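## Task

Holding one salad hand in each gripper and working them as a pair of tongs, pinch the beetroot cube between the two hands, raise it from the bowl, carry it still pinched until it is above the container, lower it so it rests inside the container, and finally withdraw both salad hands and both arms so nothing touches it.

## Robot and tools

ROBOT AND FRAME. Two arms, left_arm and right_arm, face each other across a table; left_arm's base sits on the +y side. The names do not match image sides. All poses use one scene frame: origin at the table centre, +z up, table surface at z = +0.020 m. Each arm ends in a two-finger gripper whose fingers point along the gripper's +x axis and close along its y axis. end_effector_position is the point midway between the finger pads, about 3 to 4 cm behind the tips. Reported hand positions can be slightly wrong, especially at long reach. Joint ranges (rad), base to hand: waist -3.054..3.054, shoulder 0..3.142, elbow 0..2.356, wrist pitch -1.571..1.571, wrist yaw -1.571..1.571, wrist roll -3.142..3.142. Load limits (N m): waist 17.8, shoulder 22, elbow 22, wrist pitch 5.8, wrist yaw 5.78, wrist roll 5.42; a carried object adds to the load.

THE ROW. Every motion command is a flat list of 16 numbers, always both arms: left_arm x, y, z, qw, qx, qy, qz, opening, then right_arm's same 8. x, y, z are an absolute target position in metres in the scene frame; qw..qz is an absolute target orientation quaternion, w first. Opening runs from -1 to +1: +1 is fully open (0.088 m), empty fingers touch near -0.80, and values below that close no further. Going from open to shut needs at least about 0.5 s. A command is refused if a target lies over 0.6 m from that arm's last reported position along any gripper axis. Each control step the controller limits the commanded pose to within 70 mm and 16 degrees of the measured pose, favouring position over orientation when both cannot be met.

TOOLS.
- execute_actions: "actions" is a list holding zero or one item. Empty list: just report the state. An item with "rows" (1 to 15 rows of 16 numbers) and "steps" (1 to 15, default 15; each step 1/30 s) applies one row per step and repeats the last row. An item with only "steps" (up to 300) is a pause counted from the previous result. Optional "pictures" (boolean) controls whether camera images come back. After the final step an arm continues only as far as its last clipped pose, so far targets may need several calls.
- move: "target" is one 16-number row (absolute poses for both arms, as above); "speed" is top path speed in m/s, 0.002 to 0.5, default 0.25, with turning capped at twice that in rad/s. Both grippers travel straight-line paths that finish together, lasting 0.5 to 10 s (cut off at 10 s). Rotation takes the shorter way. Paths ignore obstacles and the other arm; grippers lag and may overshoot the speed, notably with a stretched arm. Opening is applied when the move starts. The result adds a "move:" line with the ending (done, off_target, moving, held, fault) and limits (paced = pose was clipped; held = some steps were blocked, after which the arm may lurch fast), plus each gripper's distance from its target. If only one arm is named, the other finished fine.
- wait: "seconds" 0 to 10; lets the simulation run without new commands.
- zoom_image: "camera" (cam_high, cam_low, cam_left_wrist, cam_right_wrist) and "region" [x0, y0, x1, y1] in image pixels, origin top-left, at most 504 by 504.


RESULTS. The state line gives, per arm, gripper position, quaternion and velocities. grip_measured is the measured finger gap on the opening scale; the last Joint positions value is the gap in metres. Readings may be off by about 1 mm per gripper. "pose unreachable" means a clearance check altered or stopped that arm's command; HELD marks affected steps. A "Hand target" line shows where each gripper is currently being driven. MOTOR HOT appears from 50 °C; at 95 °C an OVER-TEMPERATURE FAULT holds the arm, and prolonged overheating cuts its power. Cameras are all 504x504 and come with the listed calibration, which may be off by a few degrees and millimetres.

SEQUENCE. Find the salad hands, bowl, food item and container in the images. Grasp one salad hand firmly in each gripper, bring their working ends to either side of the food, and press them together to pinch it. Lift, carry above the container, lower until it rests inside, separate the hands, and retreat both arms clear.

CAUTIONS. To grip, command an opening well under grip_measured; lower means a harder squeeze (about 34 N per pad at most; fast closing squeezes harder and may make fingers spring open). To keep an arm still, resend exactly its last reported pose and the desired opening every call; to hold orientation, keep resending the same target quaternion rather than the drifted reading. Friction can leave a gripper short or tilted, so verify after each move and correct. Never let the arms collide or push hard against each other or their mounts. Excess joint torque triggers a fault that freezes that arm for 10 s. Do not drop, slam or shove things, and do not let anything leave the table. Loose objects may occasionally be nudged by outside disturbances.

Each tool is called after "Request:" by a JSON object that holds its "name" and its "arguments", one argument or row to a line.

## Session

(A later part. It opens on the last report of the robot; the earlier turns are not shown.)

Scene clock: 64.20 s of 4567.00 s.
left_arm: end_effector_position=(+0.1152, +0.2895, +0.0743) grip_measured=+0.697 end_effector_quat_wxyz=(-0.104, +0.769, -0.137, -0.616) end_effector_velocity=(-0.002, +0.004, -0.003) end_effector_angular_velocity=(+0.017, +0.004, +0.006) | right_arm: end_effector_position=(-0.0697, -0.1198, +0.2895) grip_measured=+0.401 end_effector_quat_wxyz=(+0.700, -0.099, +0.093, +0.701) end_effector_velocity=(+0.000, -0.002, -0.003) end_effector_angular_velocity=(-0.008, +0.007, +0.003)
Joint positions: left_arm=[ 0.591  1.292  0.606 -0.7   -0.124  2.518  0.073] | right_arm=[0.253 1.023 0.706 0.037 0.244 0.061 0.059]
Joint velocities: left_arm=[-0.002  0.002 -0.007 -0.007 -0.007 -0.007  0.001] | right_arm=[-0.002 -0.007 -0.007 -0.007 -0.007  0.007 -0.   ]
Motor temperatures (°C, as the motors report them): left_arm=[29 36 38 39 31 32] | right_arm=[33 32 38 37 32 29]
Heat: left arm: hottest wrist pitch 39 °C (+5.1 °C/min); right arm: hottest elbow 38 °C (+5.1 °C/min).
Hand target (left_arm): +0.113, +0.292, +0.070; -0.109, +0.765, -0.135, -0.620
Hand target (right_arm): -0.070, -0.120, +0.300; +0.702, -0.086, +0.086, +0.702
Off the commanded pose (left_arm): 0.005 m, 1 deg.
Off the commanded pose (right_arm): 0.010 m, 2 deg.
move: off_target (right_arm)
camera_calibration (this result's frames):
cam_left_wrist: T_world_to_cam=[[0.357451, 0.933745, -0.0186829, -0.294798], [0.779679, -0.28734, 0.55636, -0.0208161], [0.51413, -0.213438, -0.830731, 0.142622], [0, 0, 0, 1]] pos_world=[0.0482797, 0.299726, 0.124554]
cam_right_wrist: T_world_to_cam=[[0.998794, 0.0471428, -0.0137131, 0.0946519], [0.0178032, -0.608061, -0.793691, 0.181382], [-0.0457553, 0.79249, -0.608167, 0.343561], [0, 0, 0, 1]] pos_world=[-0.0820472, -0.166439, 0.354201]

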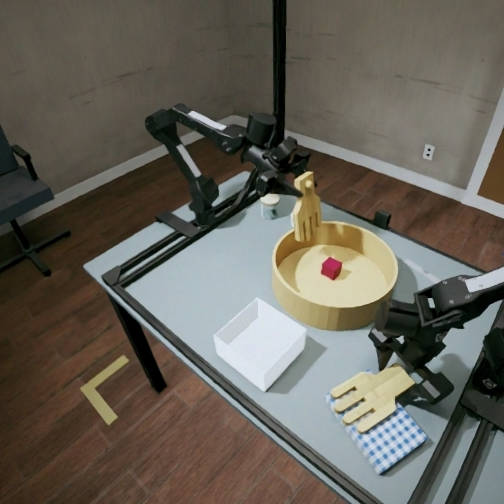

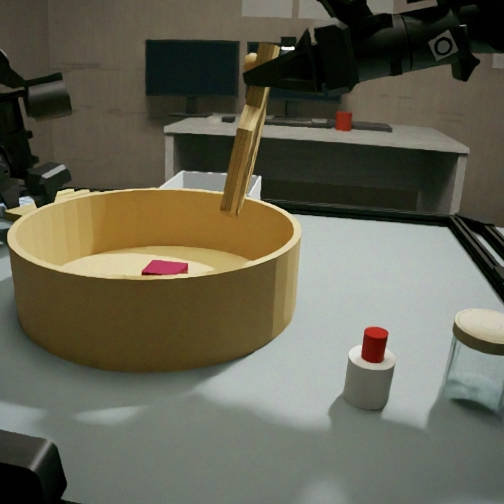

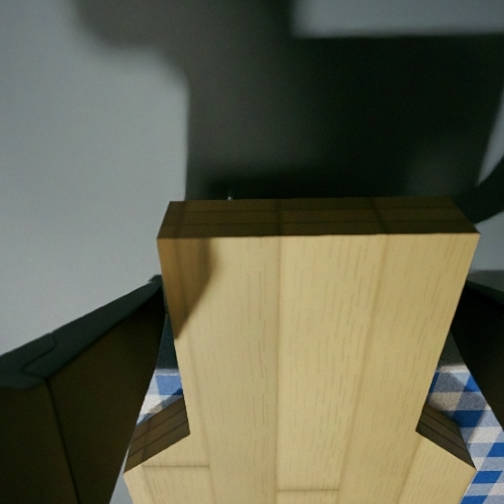

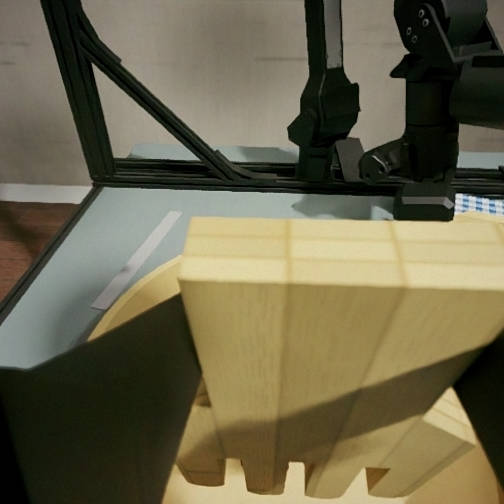

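Request:
{"name": "move", "arguments": {
  "target": [0.109,0.294,0.052,-0.109,0.765,-0.135,-0.62,0.7,-0.07,-0.12,0.3,0.702,-0.086,0.086,0.702,-1],
  "speed": 0.04
}}

Request:
{"name": "move", "arguments": {
  "target": [0.109,0.294,0.052,-0.109,0.765,-0.135,-0.62,-1,-0.07,-0.12,0.3,0.702,-0.086,0.086,0.702,-1]
}}

Request:
{"name": "move", "arguments": {
  "target": [0.08,0.25,0.2,-0.109,0.765,-0.135,-0.62,-1,-0.07,-0.12,0.3,0.702,-0.086,0.086,0.702,-1]
}}

Request:
{"name": "move", "arguments": {
  "target": [-0.07,0.085,0.31,0.706,0.031,0.031,-0.706,-1,-0.07,-0.1,0.3,0.701,-0.092,0.092,0.701,-1],
  "speed": 0.3
}}

Scene clock: 65.87 s of 4567.00 s.
left_arm: end_effector_position=(+0.1115, +0.2916, +0.0565) grip_measured=+0.700 end_effector_quat_wxyz=(-0.105, +0.768, -0.138, -0.616) end_effector_velocity=(-0.003, +0.001, -0.003) end_effector_angular_velocity=(-0.002, +0.012, +0.018) | right_arm: end_effector_position=(-0.0697, -0.1198, +0.2895) grip_measured=+0.401 end_effector_quat_wxyz=(+0.700, -0.099, +0.093, +0.701) end_effector_velocity=(+0.002, -0.001, -0.002) end_effector_angular_velocity=(-0.007, -0.011, -0.008)
Joint positions: left_arm=[ 0.582  1.319  0.545 -0.614 -0.124  2.511  0.073] | right_arm=[0.253 1.023 0.706 0.037 0.244 0.061 0.059]
Joint velocities: left_arm=[-0.002  0.002 -0.012  0.007  0.007 -0.022  0.   ] | right_arm=[-0.002 -0.002 -0.002 -0.007  0.007 -0.007  0.   ]
Motor temperatures (°C, as the motors report them): left_arm=[29 36 38 39 31 32] | right_arm=[33 32 38 38 32 29]
Heat: left arm: hottest wrist pitch 39 °C (+5.0 °C/min); right arm: hottest elbow 38 °C (+5.0 °C/min).
Hand target (left_arm): +0.109, +0.294, +0.052; -0.109, +0.765, -0.135, -0.620
Hand target (right_arm): -0.070, -0.120, +0.300; +0.702, -0.086, +0.086, +0.702
Off the commanded pose (left_arm): 0.006 m, 1 deg.
Off the commanded pose (right_arm): 0.010 m, 2 deg.
move: off_target (right_arm)
camera_calibration (this result's frames):
cam_left_wrist: T_world_to_cam=[[0.359716, 0.932862, -0.0193056, -0.295711], [0.779755, -0.289186, 0.555296, -0.00680165], [0.512432, -0.214803, -0.831429, 0.130808], [0, 0, 0, 1]] pos_world=[0.0446456, 0.301989, 0.106826]
cam_right_wrist: T_world_to_cam=[[0.998794, 0.0471428, -0.0137131, 0.0946519], [0.0178032, -0.608061, -0.793691, 0.181382], [-0.0457553, 0.79249, -0.608167, 0.343561], [0, 0, 0, 1]] pos_world=[-0.0820472, -0.166439, 0.354201]

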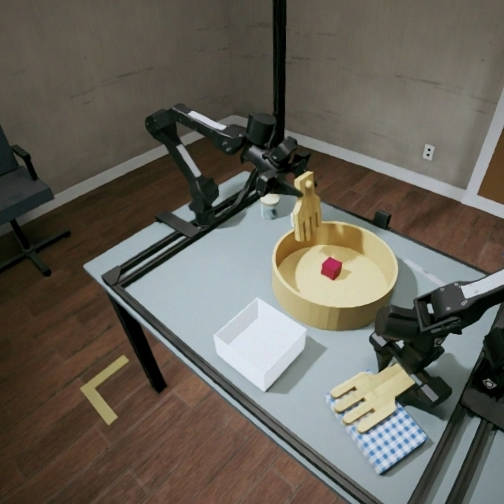

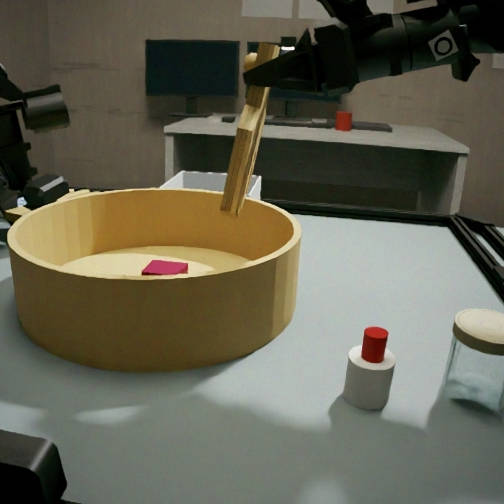

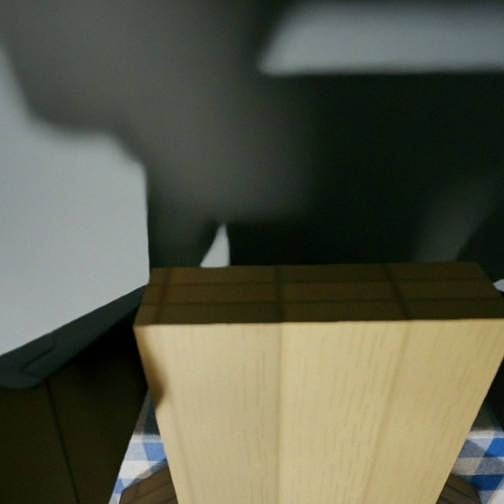

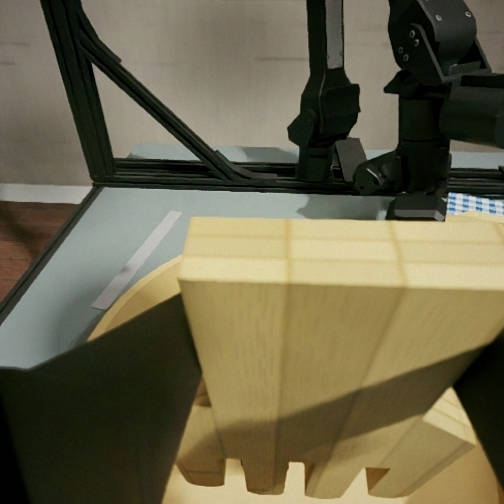

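Scene clock: 66.57 s of 4567.00 s.
left_arm: end_effector_position=(+0.1114, +0.2913, +0.0563) grip_measured=+0.357 end_effector_quat_wxyz=(-0.104, +0.768, -0.138, -0.616) end_effector_velocity=(-0.000, +0.002, +0.001) end_effector_angular_velocity=(+0.005, -0.004, +0.006) | right_arm: end_effector_position=(-0.0697, -0.1198, +0.2895) grip_measured=+0.401 end_effector_quat_wxyz=(+0.700, -0.099, +0.093, +0.701) end_effector_velocity=(+0.002, -0.002, -0.005) end_effector_angular_velocity=(-0.021, -0.015, -0.008)
Joint positions: left_arm=[ 0.582  1.32   0.545 -0.612 -0.123  2.51   0.056] | right_arm=[0.253 1.023 0.706 0.036 0.244 0.061 0.059]
Joint velocities: left_arm=[-0.002 -0.007 -0.002 -0.007 -0.007 -0.007 -0.   ] | right_arm=[-0.002 -0.002 -0.002 -0.022  0.007 -0.007 -0.   ]
Motor temperatures (°C, as the motors report them): left_arm=[29 36 38 39 31 32] | right_arm=[33 32 38 38 32 29]
Heat: left arm: hottest wrist pitch 39 °C (+5.0 °C/min); right arm: hottest elbow 38 °C (+5.0 °C/min).
Hand target (left_arm): +0.109, +0.294, +0.052; -0.109, +0.765, -0.135, -0.620
Hand target (right_arm): -0.070, -0.120, +0.300; +0.702, -0.086, +0.086, +0.702
Off the commanded pose (left_arm): 0.006 m, 1 deg.
Off the commanded pose (right_arm): 0.011 m, 2 deg.
move: off_target (right_arm)
camera_calibration (this result's frames):
cam_left_wrist: T_world_to_cam=[[0.359205, 0.933026, -0.0208312, -0.295383], [0.780234, -0.287985, 0.555247, -0.00715662], [0.512061, -0.215701, -0.831424, 0.130978], [0, 0, 0, 1]] pos_world=[0.044618, 0.301791, 0.106719]
cam_right_wrist: T_world_to_cam=[[0.998795, 0.0471378, -0.0136352, 0.0946231], [0.017879, -0.608354, -0.793465, 0.181211], [-0.0456972, 0.792265, -0.608464, 0.343594], [0, 0, 0, 1]] pos_world=[-0.0820477, -0.166437, 0.354139]

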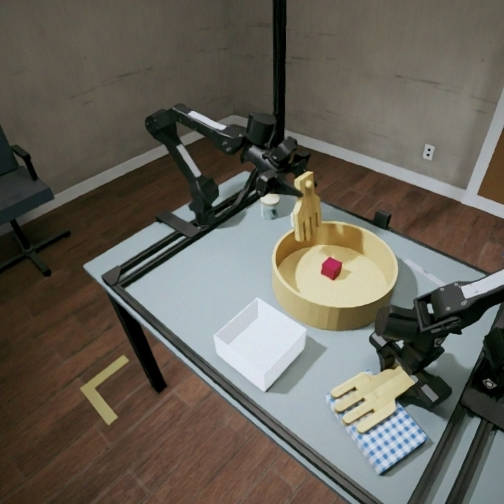

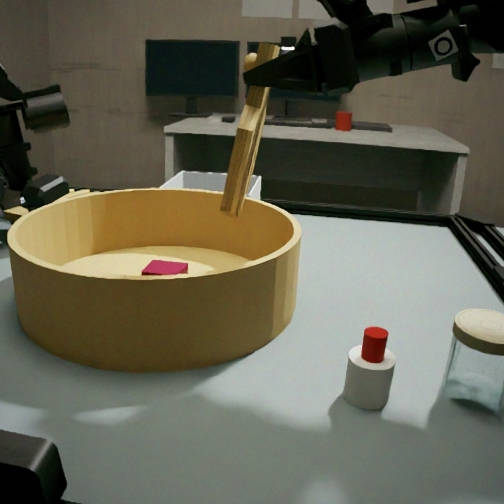

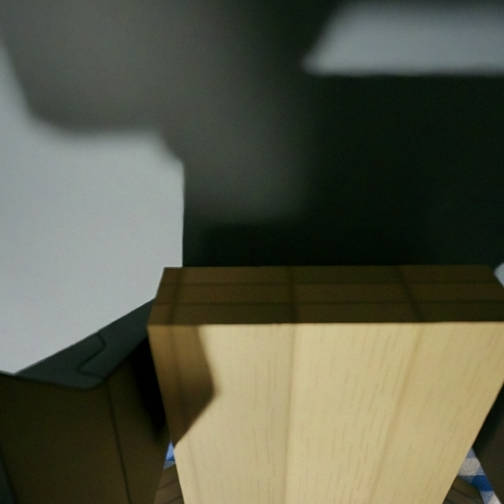

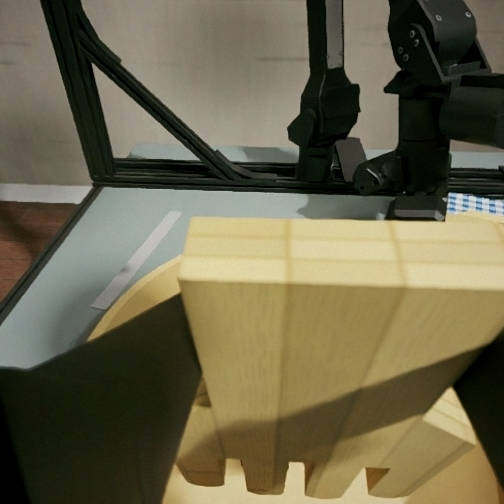

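Scene clock: 67.83 s of 4567.00 s.
left_arm: end_effector_position=(+0.0794, +0.2520, +0.1958) grip_measured=+0.357 end_effector_quat_wxyz=(-0.112, +0.762, -0.133, -0.624) end_effector_velocity=(-0.007, +0.006, +0.000) end_effector_angular_velocity=(+0.032, +0.038, +0.011) | right_arm: end_effector_position=(-0.0697, -0.1198, +0.2894) grip_measured=+0.401 end_effector_quat_wxyz=(+0.700, -0.099, +0.093, +0.701) end_effector_velocity=(-0.002, -0.001, +0.000) end_effector_angular_velocity=(-0.004, -0.002, +0.021)
Joint positions: left_arm=[ 0.35   1.296  1.111 -1.261 -0.153  2.28   0.057] | right_arm=[0.253 1.023 0.706 0.036 0.244 0.061 0.059]
Joint velocities: left_arm=[-0.007  0.007  0.012 -0.051  0.022 -0.022 -0.   ] | right_arm=[-0.002 -0.002  0.002 -0.007 -0.022 -0.007 -0.   ]
Motor temperatures (°C, as the motors report them): left_arm=[29 36 38 39 31 32] | right_arm=[33 32 38 38 32 29]
Heat: left arm: hottest wrist pitch 39 °C (+5.0 °C/min); right arm: hottest elbow 38 °C (+5.0 °C/min).
Hand target (left_arm): +0.081, +0.249, +0.200; -0.110, +0.765, -0.134, -0.620
Hand target (right_arm): -0.070, -0.120, +0.300; +0.702, -0.086, +0.086, +0.702
Off the commanded pose (left_arm): 0.005 m, 1 deg.
Off the commanded pose (right_arm): 0.011 m, 2 deg.
move: off_target (right_arm)
camera_calibration (this result's frames):
cam_left_wrist: T_world_to_cam=[[0.360999, 0.932543, -0.00658168, -0.247081], [0.788858, -0.301597, 0.535484, -0.064269], [0.497377, -0.198501, -0.84452, 0.254249], [0, 0, 0, 1]] pos_world=[0.0134376, 0.261499, 0.247507]
cam_right_wrist: T_world_to_cam=[[0.998797, 0.0471328, -0.0135572, 0.0945943], [0.0179547, -0.608647, -0.793238, 0.18104], [-0.045639, 0.79204, -0.60876, 0.343626], [0, 0, 0, 1]] pos_world=[-0.0820482, -0.166435, 0.354077]

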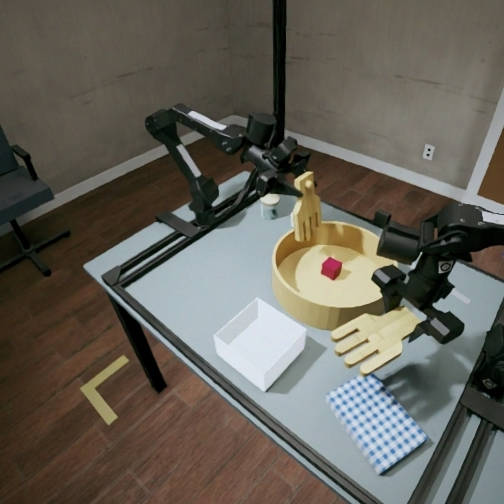

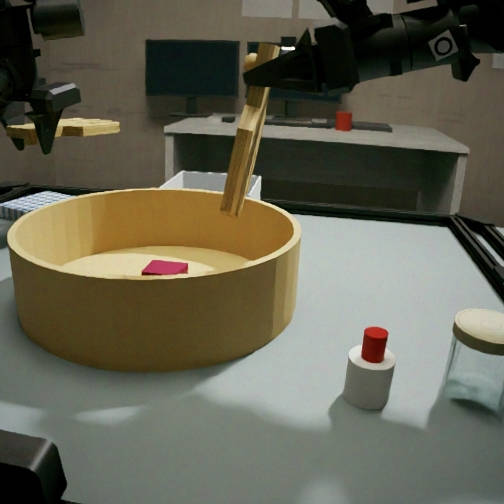

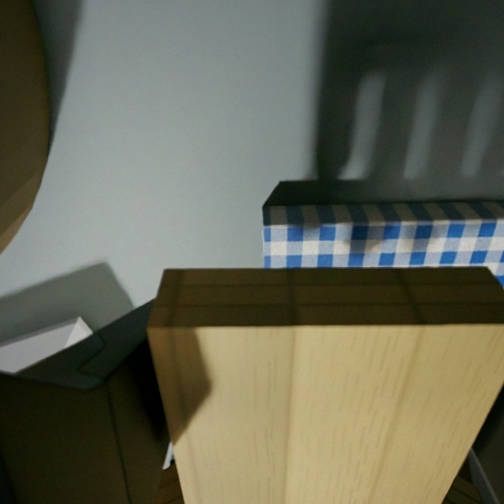

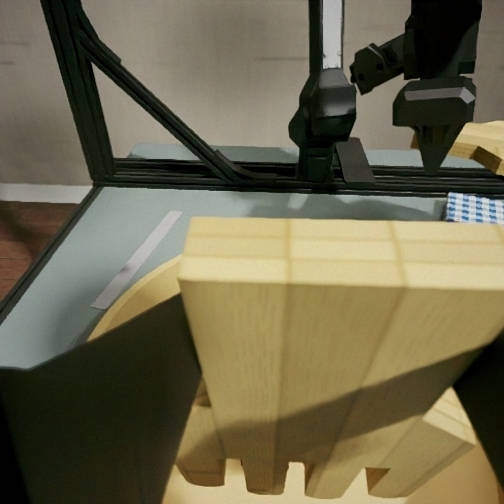

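Scene clock: 72.33 s of 4567.00 s.
left_arm: end_effector_position=(-0.0694, +0.0848, +0.3126) grip_measured=+0.357 end_effector_quat_wxyz=(+0.703, +0.034, +0.027, -0.710) end_effector_velocity=(+0.001, +0.000, -0.004) end_effector_angular_velocity=(+0.012, +0.003, +0.015) | right_arm: end_effector_position=(-0.0701, -0.1022, +0.2917) grip_measured=+0.401 end_effector_quat_wxyz=(+0.700, -0.102, +0.097, +0.700) end_effector_velocity=(-0.000, -0.000, +0.000) end_effector_angular_velocity=(-0.003, -0.006, +0.007)
Joint positions: left_arm=[-0.212  1.157  0.706  0.362 -0.202 -0.009  0.057] | right_arm=[0.235 1.102 0.762 0.051 0.227 0.061 0.059]
Joint velocities: left_arm=[-0.007  0.002 -0.002 -0.007 -0.022 -0.007  0.   ] | right_arm=[-0.002 -0.002  0.002 -0.007 -0.007 -0.007 -0.   ]
Motor temperatures (°C, as the motors report them): left_arm=[29 36 38 39 31 32] | right_arm=[33 32 38 38 32 29]
Heat: left arm: hottest wrist pitch 39 °C (+5.1 °C/min); right arm: hottest elbow 38 °C (+5.1 °C/min).
Hand target (left_arm): -0.070, +0.085, +0.309; +0.704, +0.034, +0.029, -0.709
Hand target (right_arm): -0.070, -0.100, +0.300; +0.701, -0.092, +0.092, +0.701
Off the commanded pose (left_arm): 0.003 m, 1 deg.
Off the commanded pose (right_arm): 0.009 m, 1 deg.
move: off_target (right_arm)
camera_calibration (this result's frames):
cam_left_wrist: T_world_to_cam=[[-0.999633, -0.00254157, -0.0269862, -0.0454453], [0.0231318, 0.438982, -0.898198, 0.272329], [0.0141293, -0.898492, -0.438762, 0.292692], [0, 0, 0, 1]] pos_world=[-0.0558636, 0.143318, 0.3718]
cam_right_wrist: T_world_to_cam=[[0.998843, 0.0451508, -0.0165712, 0.0948708], [0.0147975, -0.616327, -0.787351, 0.190841], [-0.0457628, 0.786195, -0.616282, 0.332641], [0, 0, 0, 1]] pos_world=[-0.0823624, -0.148183, 0.356832]

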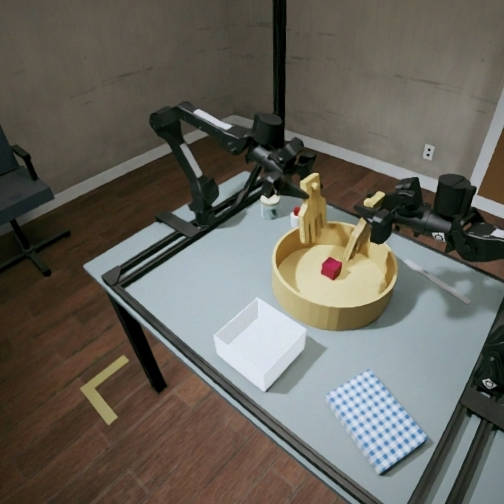

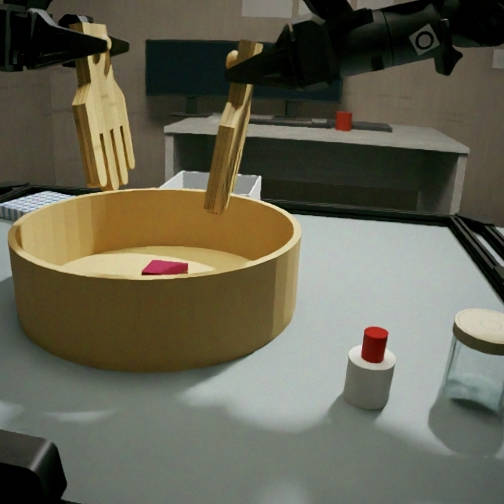

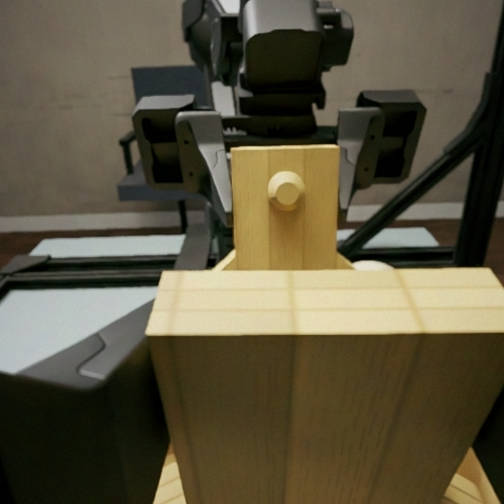

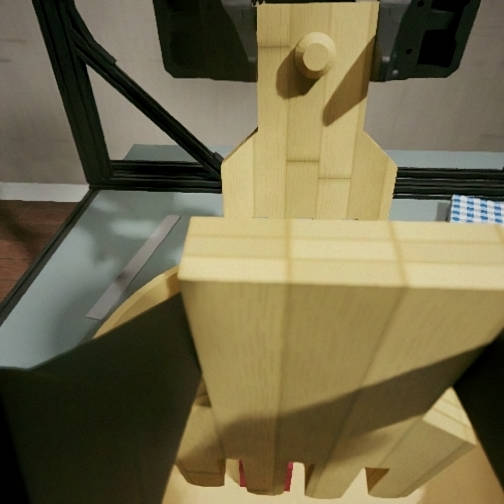

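Request:
{"name": "move", "arguments": {
  "target": [-0.078,0.07,0.193,0.706,0.031,0.031,-0.706,-1,-0.08,-0.098,0.183,0.701,-0.092,0.092,0.701,-1],
  "speed": 0.1
}}

Request:
{"name": "move", "arguments": {
  "target": [-0.078,0.044,0.195,0.706,0.031,0.031,-0.706,-1,-0.08,-0.071,0.191,0.701,-0.086,0.086,0.701,-1],
  "speed": 0.03
}}

Request:
{"name": "zoom_image", "arguments": {
  "camera": "cam_low",
  "region": [60, 60, 310, 300]
}}

Request:
{"name": "zoom_image", "arguments": {
  "camera": "cam_high",
  "region": [250, 180, 420, 330]
}}

Scene clock: 74.60 s of 4567.00 s.
left_arm: end_effector_position=(-0.0775, +0.0700, +0.1966) grip_measured=+0.358 end_effector_quat_wxyz=(+0.706, +0.030, +0.030, -0.707) end_effector_velocity=(+0.000, +0.000, -0.006) end_effector_angular_velocity=(+0.007, +0.004, +0.015) | right_arm: end_effector_position=(-0.0792, -0.0984, +0.1844) grip_measured=+0.401 end_effector_quat_wxyz=(+0.701, -0.093, +0.092, +0.701) end_effector_velocity=(+0.005, -0.003, -0.008) end_effector_angular_velocity=(-0.010, -0.016, -0.022)
Joint positions: left_arm=[-0.236  1.542  0.441  1.014 -0.233 -0.019  0.057] | right_arm=[0.269 1.342 0.424 0.646 0.259 0.07  0.059]
Joint velocities: left_arm=[-0.007  0.022 -0.007  0.022 -0.022 -0.007 -0.   ] | right_arm=[-0.002  0.012 -0.022  0.022  0.022 -0.007 -0.   ]
Motor temperatures (°C, as the motors report them): left_arm=[29 36 38 40 31 32] | right_arm=[33 32 38 39 32 29]
Heat: left arm: hottest wrist pitch 40 °C (+6.0 °C/min); right arm: hottest wrist pitch 39 °C (+6.0 °C/min).
Hand target (left_arm): -0.078, +0.071, +0.193; +0.706, +0.031, +0.031, -0.706
Hand target (right_arm): -0.080, -0.099, +0.183; +0.701, -0.092, +0.092, +0.701
Off the commanded pose (left_arm): 0.004 m, 0 deg.
Off the commanded pose (right_arm): 0.002 m, 0 deg.
move: done
camera_calibration (this result's frames):
cam_left_wrist: T_world_to_cam=[[-0.999754, -0.0105536, -0.019511, -0.0576217], [0.0129262, 0.437629, -0.899063, 0.174244], [0.0180269, -0.899094, -0.437385, 0.228651], [0, 0, 0, 1]] pos_world=[-0.0639818, 0.128716, 0.25554]
cam_right_wrist: T_world_to_cam=[[0.998684, 0.0468804, -0.0208076, 0.102899], [0.0115292, -0.600483, -0.799555, 0.112469], [-0.049978, 0.798262, -0.600233, 0.260997], [0, 0, 0, 1]] pos_world=[-0.0910159, -0.145632, 0.248725]

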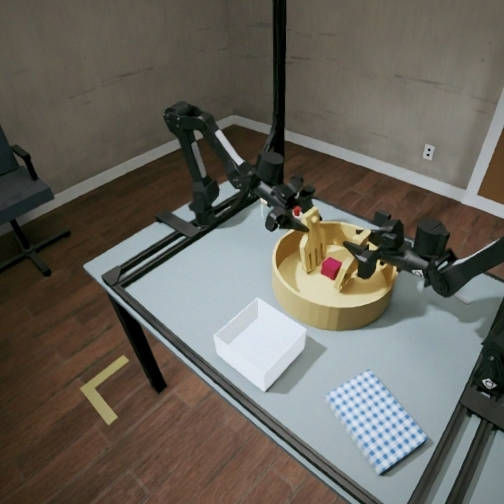

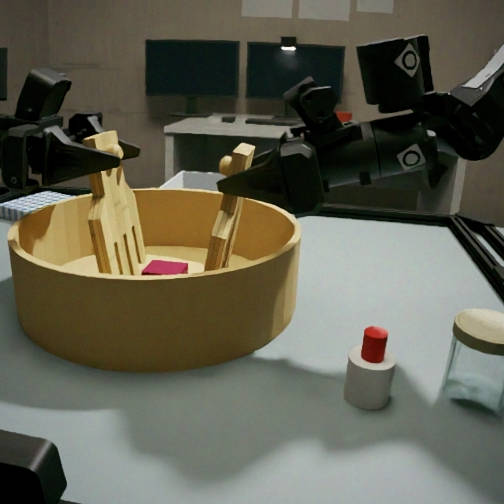

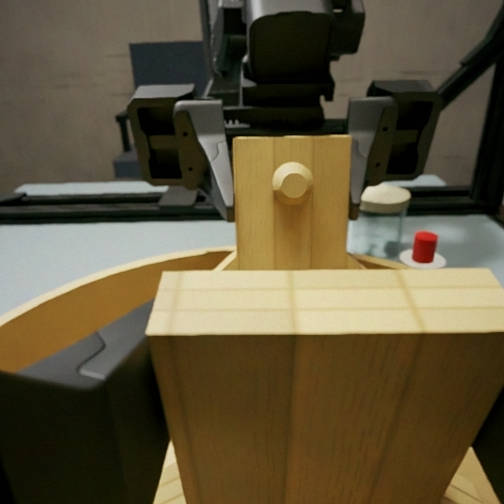

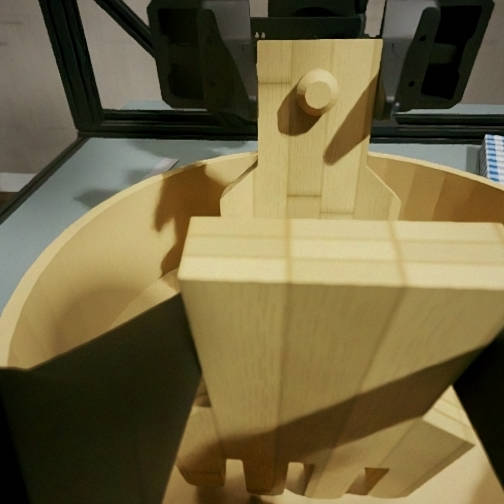

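Scene clock: 75.83 s of 4567.00 s.
left_arm: end_effector_position=(-0.0779, +0.0484, +0.1913) grip_measured=+0.357 end_effector_quat_wxyz=(+0.707, +0.036, +0.034, -0.706) end_effector_velocity=(+0.002, -0.002, -0.002) end_effector_angular_velocity=(+0.007, -0.024, +0.008) | right_arm: end_effector_position=(-0.0799, -0.0758, +0.1849) grip_measured=+0.401 end_effector_quat_wxyz=(+0.701, -0.093, +0.091, +0.701) end_effector_velocity=(+0.002, +0.001, +0.001) end_effector_angular_velocity=(-0.002, -0.010, -0.008)
Joint positions: left_arm=[-0.221  1.632  0.519  1.012 -0.221 -0.019  0.057] | right_arm=[0.249 1.44  0.501 0.67  0.241 0.063 0.059]
Joint velocities: left_arm=[ 0.002  0.007  0.007 -0.007 -0.007  0.022  0.   ] | right_arm=[-0.002  0.002  0.007 -0.007  0.007 -0.007 -0.   ]
Motor temperatures (°C, as the motors report them): left_arm=[29 36 38 40 31 32] | right_arm=[33 32 38 39 32 29]
Heat: left arm: hottest wrist pitch 40 °C (+6.0 °C/min); right arm: hottest wrist pitch 39 °C (+6.0 °C/min).
Hand target (left_arm): -0.078, +0.044, +0.195; +0.706, +0.031, +0.031, -0.706
Hand target (right_arm): -0.080, -0.071, +0.191; +0.702, -0.086, +0.086, +0.702
Off the commanded pose (left_arm): 0.006 m, 1 deg.
Off the commanded pose (right_arm): 0.008 m, 1 deg.
move: done
camera_calibration (this result's frames):
cam_left_wrist: T_world_to_cam=[[-0.999666, -0.0141463, -0.0216188, -0.0577195], [0.0129537, 0.449558, -0.893157, 0.177295], [0.0223538, -0.893139, -0.449225, 0.209305], [0, 0, 0, 1]] pos_world=[-0.0646757, 0.106417, 0.251129]
cam_right_wrist: T_world_to_cam=[[0.99879, 0.0454416, -0.0188224, 0.102127], [0.0122416, -0.600302, -0.799679, 0.126554], [-0.0476378, 0.798481, -0.600132, 0.243372], [0, 0, 0, 1]] pos_world=[-0.0919589, -0.122998, 0.249181]

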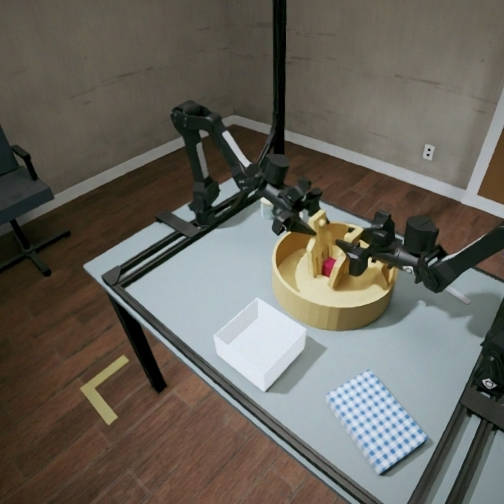

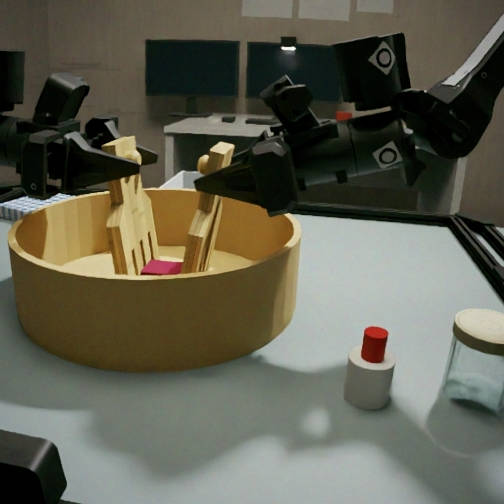

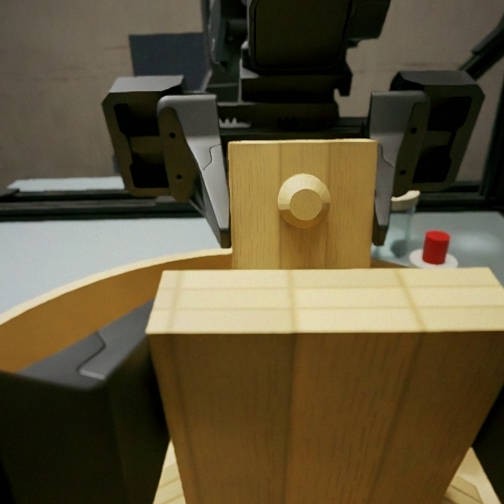

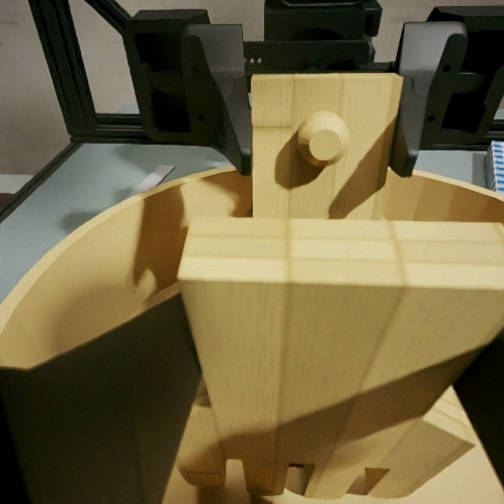

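Region (60, 60, 310, 300) of cam_low's 504x504 image, scaled by 2.016, with more detail than that image has; it fills the top 484 rows of this view, and the rest is white.

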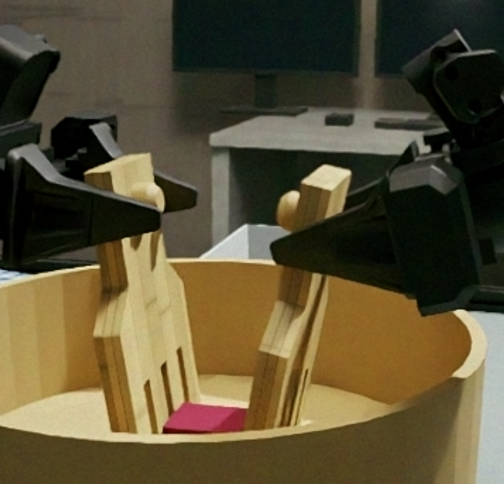

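Region (250, 180, 420, 330) of cam_high's 504x504 image, scaled by 2.965, with more detail than that image has; it fills the top 445 rows of this view, and the rest is white.

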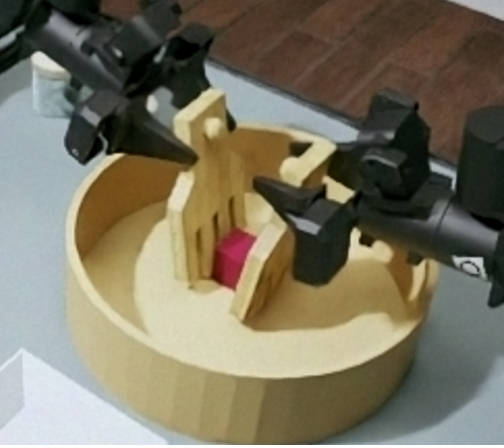

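Request:
{"name": "execute_actions", "arguments": {
  "actions": [
    {"rows":[[-0.078,0.041,0.199,0.707,0.012,0.012,-0.707,-1,-0.08,-0.068,0.195,0.704,-0.068,0.068,0.704,-1]]}
  ],
  "pictures": false
}}

Request:
{"name": "execute_actions", "arguments": {
  "actions": [
    {"rows":[[-0.078,0.04,0.204,0.707,0.01,0.01,-0.707,-1,-0.08,-0.067,0.2,0.704,-0.066,0.066,0.704,-1],[-0.078,0.04,0.208,0.707,0.01,0.01,-0.707,-1,-0.08,-0.067,0.204,0.704,-0.066,0.066,0.704,-1],[-0.078,0.04,0.212,0.707,0.008,0.008,-0.707,-1,-0.08,-0.067,0.208,0.704,-0.064,0.064,0.704,-1],[-0.078,0.04,0.216,0.707,0.008,0.008,-0.707,-1,-0.08,-0.067,0.212,0.704,-0.064,0.064,0.704,-1],[-0.078,0.04,0.22,0.707,0.006,0.006,-0.707,-1,-0.08,-0.067,0.216,0.704,-0.062,0.062,0.704,-1],[-0.078,0.04,0.224,0.707,0.006,0.006,-0.707,-1,-0.08,-0.067,0.22,0.704,-0.062,0.062,0.704,-1],[-0.078,0.04,0.228,0.707,0.004,0.004,-0.707,-1,-0.08,-0.067,0.224,0.704,-0.06,0.06,0.704,-1],[-0.078,0.04,0.232,0.707,0.004,0.004,-0.707,-1,-0.08,-0.067,0.228,0.704,-0.06,0.06,0.704,-1],[-0.078,0.04,0.236,0.707,0.004,0.004,-0.707,-1,-0.08,-0.067,0.232,0.704,-0.06,0.06,0.704,-1],[-0.078,0.04,0.24,0.707,0.004,0.004,-0.707,-1,-0.08,-0.067,0.236,0.704,-0.06,0.06,0.704,-1],[-0.078,0.04,0.244,0.707,0.004,0.004,-0.707,-1,-0.08,-0.067,0.24,0.704,-0.06,0.06,0.704,-1],[-0.078,0.04,0.248,0.707,0.004,0.004,-0.707,-1,-0.08,-0.067,0.244,0.704,-0.06,0.06,0.704,-1]]}
  ]
}}

Request:
{"name": "wait", "arguments": {
  "seconds": 0.5
}}

Request:
{"name": "zoom_image", "arguments": {
  "camera": "cam_low",
  "region": [60, 60, 310, 300]
}}

Scene clock: 77.57 s of 4567.00 s.
left_arm: end_effector_position=(-0.0786, +0.0442, +0.1929) grip_measured=+0.358 end_effector_quat_wxyz=(+0.707, +0.021, +0.019, -0.707) end_effector_velocity=(-0.002, +0.001, -0.001) end_effector_angular_velocity=(-0.007, +0.009, -0.009) | right_arm: end_effector_position=(-0.0809, -0.0701, +0.1893) grip_measured=+0.401 end_effector_quat_wxyz=(+0.703, -0.077, +0.075, +0.704) end_effector_velocity=(+0.004, -0.001, -0.006) end_effector_angular_velocity=(-0.011, -0.026, -0.010)
Joint positions: left_arm=[-0.219  1.677  0.523  1.098 -0.219 -0.01   0.057] | right_arm=[0.247 1.475 0.5   0.754 0.24  0.051 0.059]
Joint velocities: left_arm=[-0.002  0.007 -0.007  0.022  0.007 -0.007 -0.   ] | right_arm=[-0.007  0.007 -0.012  0.007  0.007 -0.022 -0.   ]
Motor temperatures (°C, as the motors report them): left_arm=[29 36 38 40 31 32] | right_arm=[33 32 38 39 32 29]
Heat: left arm: hottest wrist pitch 40 °C (+6.0 °C/min); right arm: hottest wrist pitch 39 °C (+6.0 °C/min).
Hand target (left_arm): -0.078, +0.041, +0.199; +0.707, +0.012, +0.012, -0.707
Hand target (right_arm): -0.080, -0.068, +0.195; +0.704, -0.068, +0.068, +0.704
Off the commanded pose (left_arm): 0.007 m, 1 deg.
Off the commanded pose (right_arm): 0.006 m, 1 deg.
Steps of this call (steps 1 to 37: nothing new was sent; steps 38 to 52: all 15 steps of this action). Readings (end_effector_position):
38: left_arm (-0.0781, +0.0472, +0.1918) | right_arm (-0.0802, -0.0741, +0.1861)
39: left_arm (-0.0783, +0.0465, +0.1920) | right_arm (-0.0804, -0.0731, +0.1868)
41: left_arm (-0.0787, +0.0455, +0.1918) | right_arm (-0.0808, -0.0716, +0.1879)
45: left_arm (-0.0785, +0.0445, +0.1925) | right_arm (-0.0808, -0.0703, +0.1894)
52: the state above

Scene clock: 78.07 s of 4567.00 s.
left_arm: end_effector_position=(-0.0780, +0.0433, +0.2253) grip_measured=+0.358 end_effector_quat_wxyz=(+0.707, +0.021, +0.016, -0.706) end_effector_velocity=(+0.000, +0.001, +0.063) end_effector_angular_velocity=(-0.031, +0.014, +0.005) | right_arm: end_effector_position=(-0.0804, -0.0704, +0.2228) grip_measured=+0.401 end_effector_quat_wxyz=(+0.703, -0.076, +0.071, +0.704) end_effector_velocity=(-0.003, +0.001, +0.061) end_effector_angular_velocity=(+0.025, +0.004, +0.021)
Joint positions: left_arm=[-0.217  1.556  0.578  0.924 -0.219 -0.004  0.057] | right_arm=[0.246 1.367 0.573 0.579 0.24  0.045 0.059]
Joint velocities: left_arm=[-0.002 -0.198  0.105 -0.271 -0.007 -0.007 -0.001] | right_arm=[-0.002 -0.154  0.144 -0.271 -0.022 -0.007 -0.   ]
Motor temperatures (°C, as the motors report them): left_arm=[29 36 38 40 31 32] | right_arm=[33 32 39 39 32 29]
Heat: left arm: hottest wrist pitch 40 °C (+6.1 °C/min); right arm: hottest elbow 39 °C (+6.1 °C/min).
Hand target (left_arm): -0.078, +0.040, +0.248; +0.707, +0.004, +0.004, -0.707
Hand target (right_arm): -0.080, -0.067, +0.244; +0.705, -0.059, +0.060, +0.705
Off the commanded pose (left_arm): 0.023 m, 2 deg.
Off the commanded pose (right_arm): 0.021 m, 2 deg.
Steps of this call (steps 1 to 15: all 15 steps of this action). Readings (end_effector_position):
1: left_arm (-0.0787, +0.0441, +0.1929) | right_arm (-0.0809, -0.0701, +0.1894)
2: left_arm (-0.0785, +0.0441, +0.1925) | right_arm (-0.0807, -0.0701, +0.1891)
4: left_arm (-0.0782, +0.0433, +0.1934) | right_arm (-0.0805, -0.0701, +0.1907)
8: left_arm (-0.0779, +0.0432, +0.2036) | right_arm (-0.0804, -0.0704, +0.2013)
15: the state above
camera_calibration (this result's frames):
cam_left_wrist: T_world_to_cam=[[-0.999555, -0.0148458, -0.0258715, -0.0561507], [0.017551, 0.408593, -0.912548, 0.216487], [0.0241184, -0.912596, -0.40815, 0.211703], [0, 0, 0, 1]] pos_world=[-0.0650312, 0.10391, 0.282509]
cam_right_wrist: T_world_to_cam=[[0.998726, 0.0489712, -0.0121559, 0.101816], [0.0172172, -0.557207, -0.830195, 0.170295], [-0.047429, 0.828929, -0.55734, 0.254412], [0, 0, 0, 1]] pos_world=[-0.0925514, -0.120986, 0.28441]

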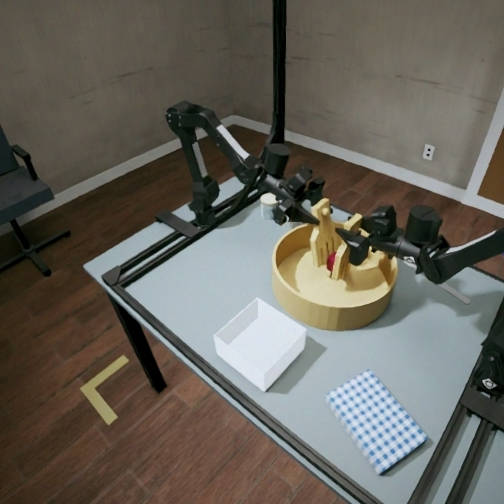

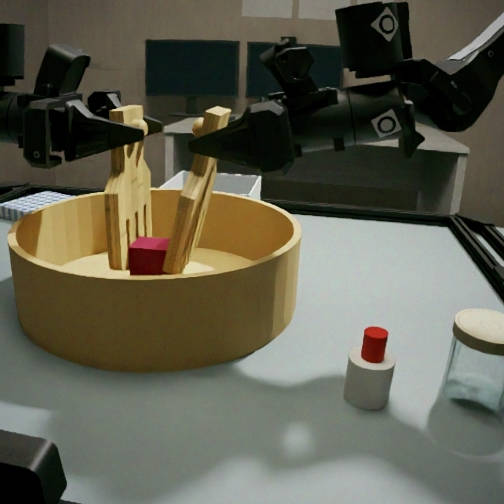

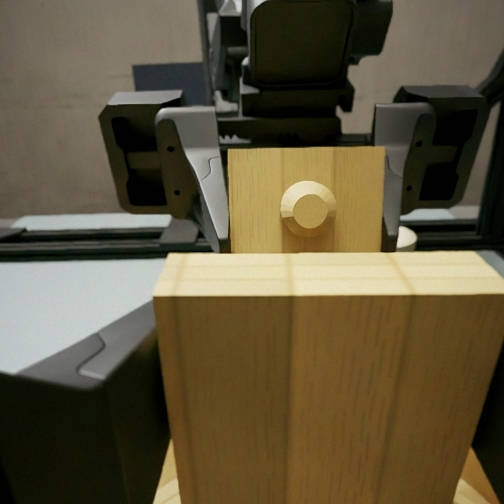

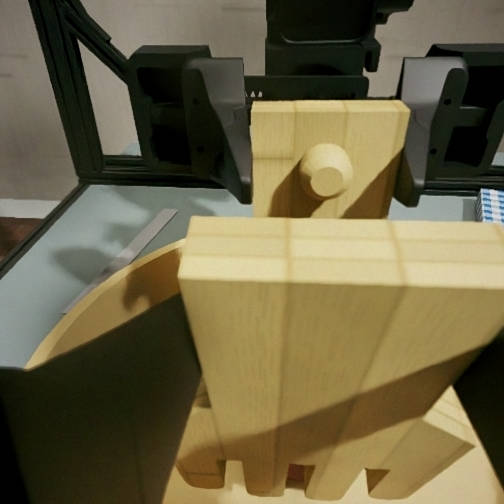

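Scene clock: 78.57 s of 4567.00 s.
left_arm: end_effector_position=(-0.0781, +0.0427, +0.2306) grip_measured=+0.358 end_effector_quat_wxyz=(+0.707, +0.022, +0.016, -0.706) end_effector_velocity=(+0.000, +0.000, +0.000) end_effector_angular_velocity=(+0.002, -0.008, +0.004) | right_arm: end_effector_position=(-0.0805, -0.0700, +0.2278) grip_measured=+0.401 end_effector_quat_wxyz=(+0.703, -0.077, +0.072, +0.704) end_effector_velocity=(+0.002, -0.001, -0.003) end_effector_angular_velocity=(-0.016, +0.001, -0.011)
Joint positions: left_arm=[-0.217  1.539  0.591  0.893 -0.219 -0.004  0.057] | right_arm=[0.246 1.355 0.589 0.549 0.24  0.045 0.059]
Joint velocities: left_arm=[-0.002 -0.002  0.002 -0.007 -0.007  0.007 -0.   ] | right_arm=[-0.002 -0.002  0.002 -0.022  0.007  0.007  0.   ]
Motor temperatures (°C, as the motors report them): left_arm=[29 37 38 40 31 32] | right_arm=[33 32 39 39 32 29]
Heat: left arm: hottest wrist pitch 40 °C (+6.0 °C/min); right arm: hottest elbow 39 °C (+6.0 °C/min).
Hand target (left_arm): -0.078, +0.040, +0.248; +0.707, +0.004, +0.003, -0.707
Hand target (right_arm): -0.080, -0.067, +0.244; +0.705, -0.060, +0.060, +0.705
Off the commanded pose (left_arm): 0.018 m, 2 deg.
Off the commanded pose (right_arm): 0.016 m, 2 deg.
Steps of this call (steps 1 to 15: nothing new was sent). Readings (end_effector_position):
1: left_arm (-0.0780, +0.0433, +0.2271) | right_arm (-0.0804, -0.0704, +0.2242)
2: left_arm (-0.0780, +0.0432, +0.2279) | right_arm (-0.0804, -0.0703, +0.2252)
4: left_arm (-0.0780, +0.0430, +0.2289) | right_arm (-0.0805, -0.0701, +0.2263)
8: left_arm (-0.0781, +0.0428, +0.2300) | right_arm (-0.0805, -0.0700, +0.2271)
15: the state above
camera_calibration (this result's frames):
cam_left_wrist: T_world_to_cam=[[-0.999539, -0.0147962, -0.0265153, -0.0559969], [0.0181317, 0.409612, -0.912079, 0.22136], [0.0243563, -0.91214, -0.409155, 0.213564], [0, 0, 0, 1]] pos_world=[-0.0651863, 0.1033, 0.287794]
cam_right_wrist: T_world_to_cam=[[0.998732, 0.048949, -0.0117822, 0.101873], [0.0176029, -0.558741, -0.829155, 0.174394], [-0.0471696, 0.827896, -0.558895, 0.257182], [0, 0, 0, 1]] pos_world=[-0.0926822, -0.120465, 0.289538]

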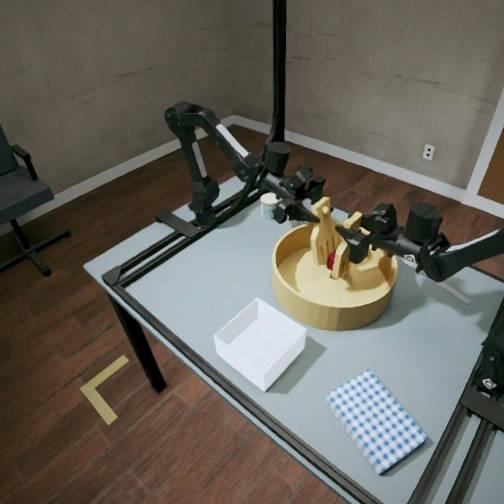

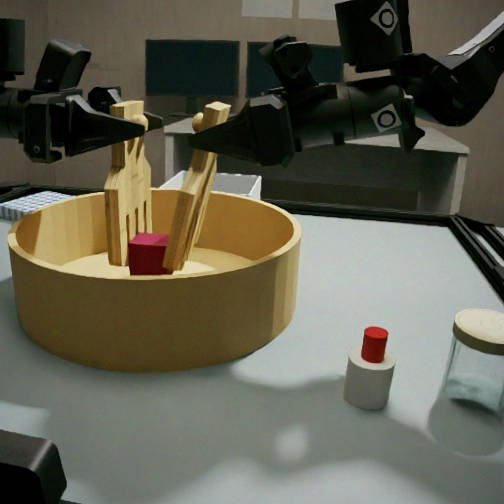

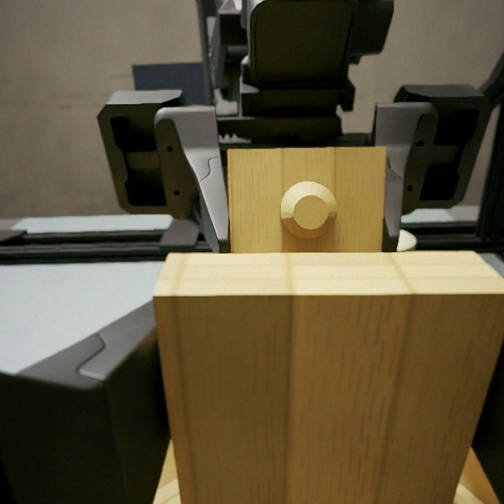

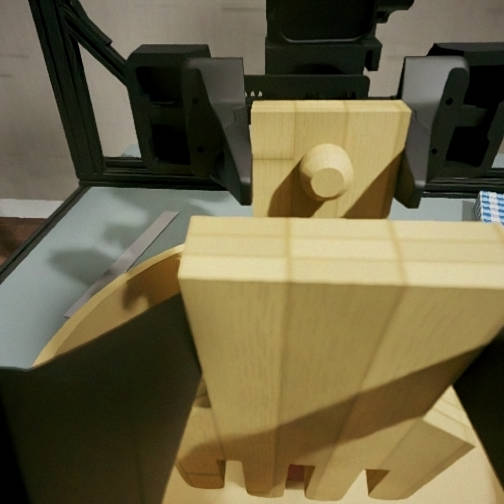

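Region (60, 60, 310, 300) of cam_low's 504x504 image, scaled by 2.016, with more detail than that image has; it fills the top 484 rows of this view, and the rest is white.

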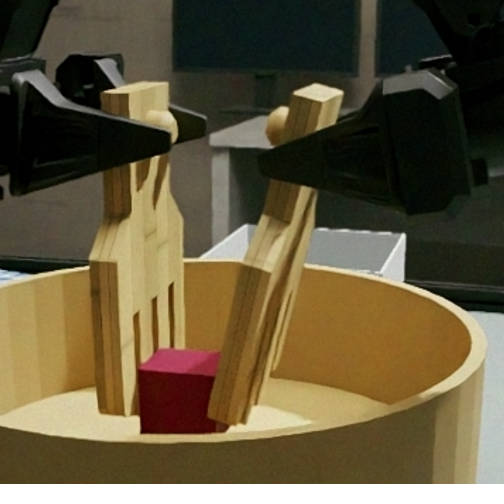

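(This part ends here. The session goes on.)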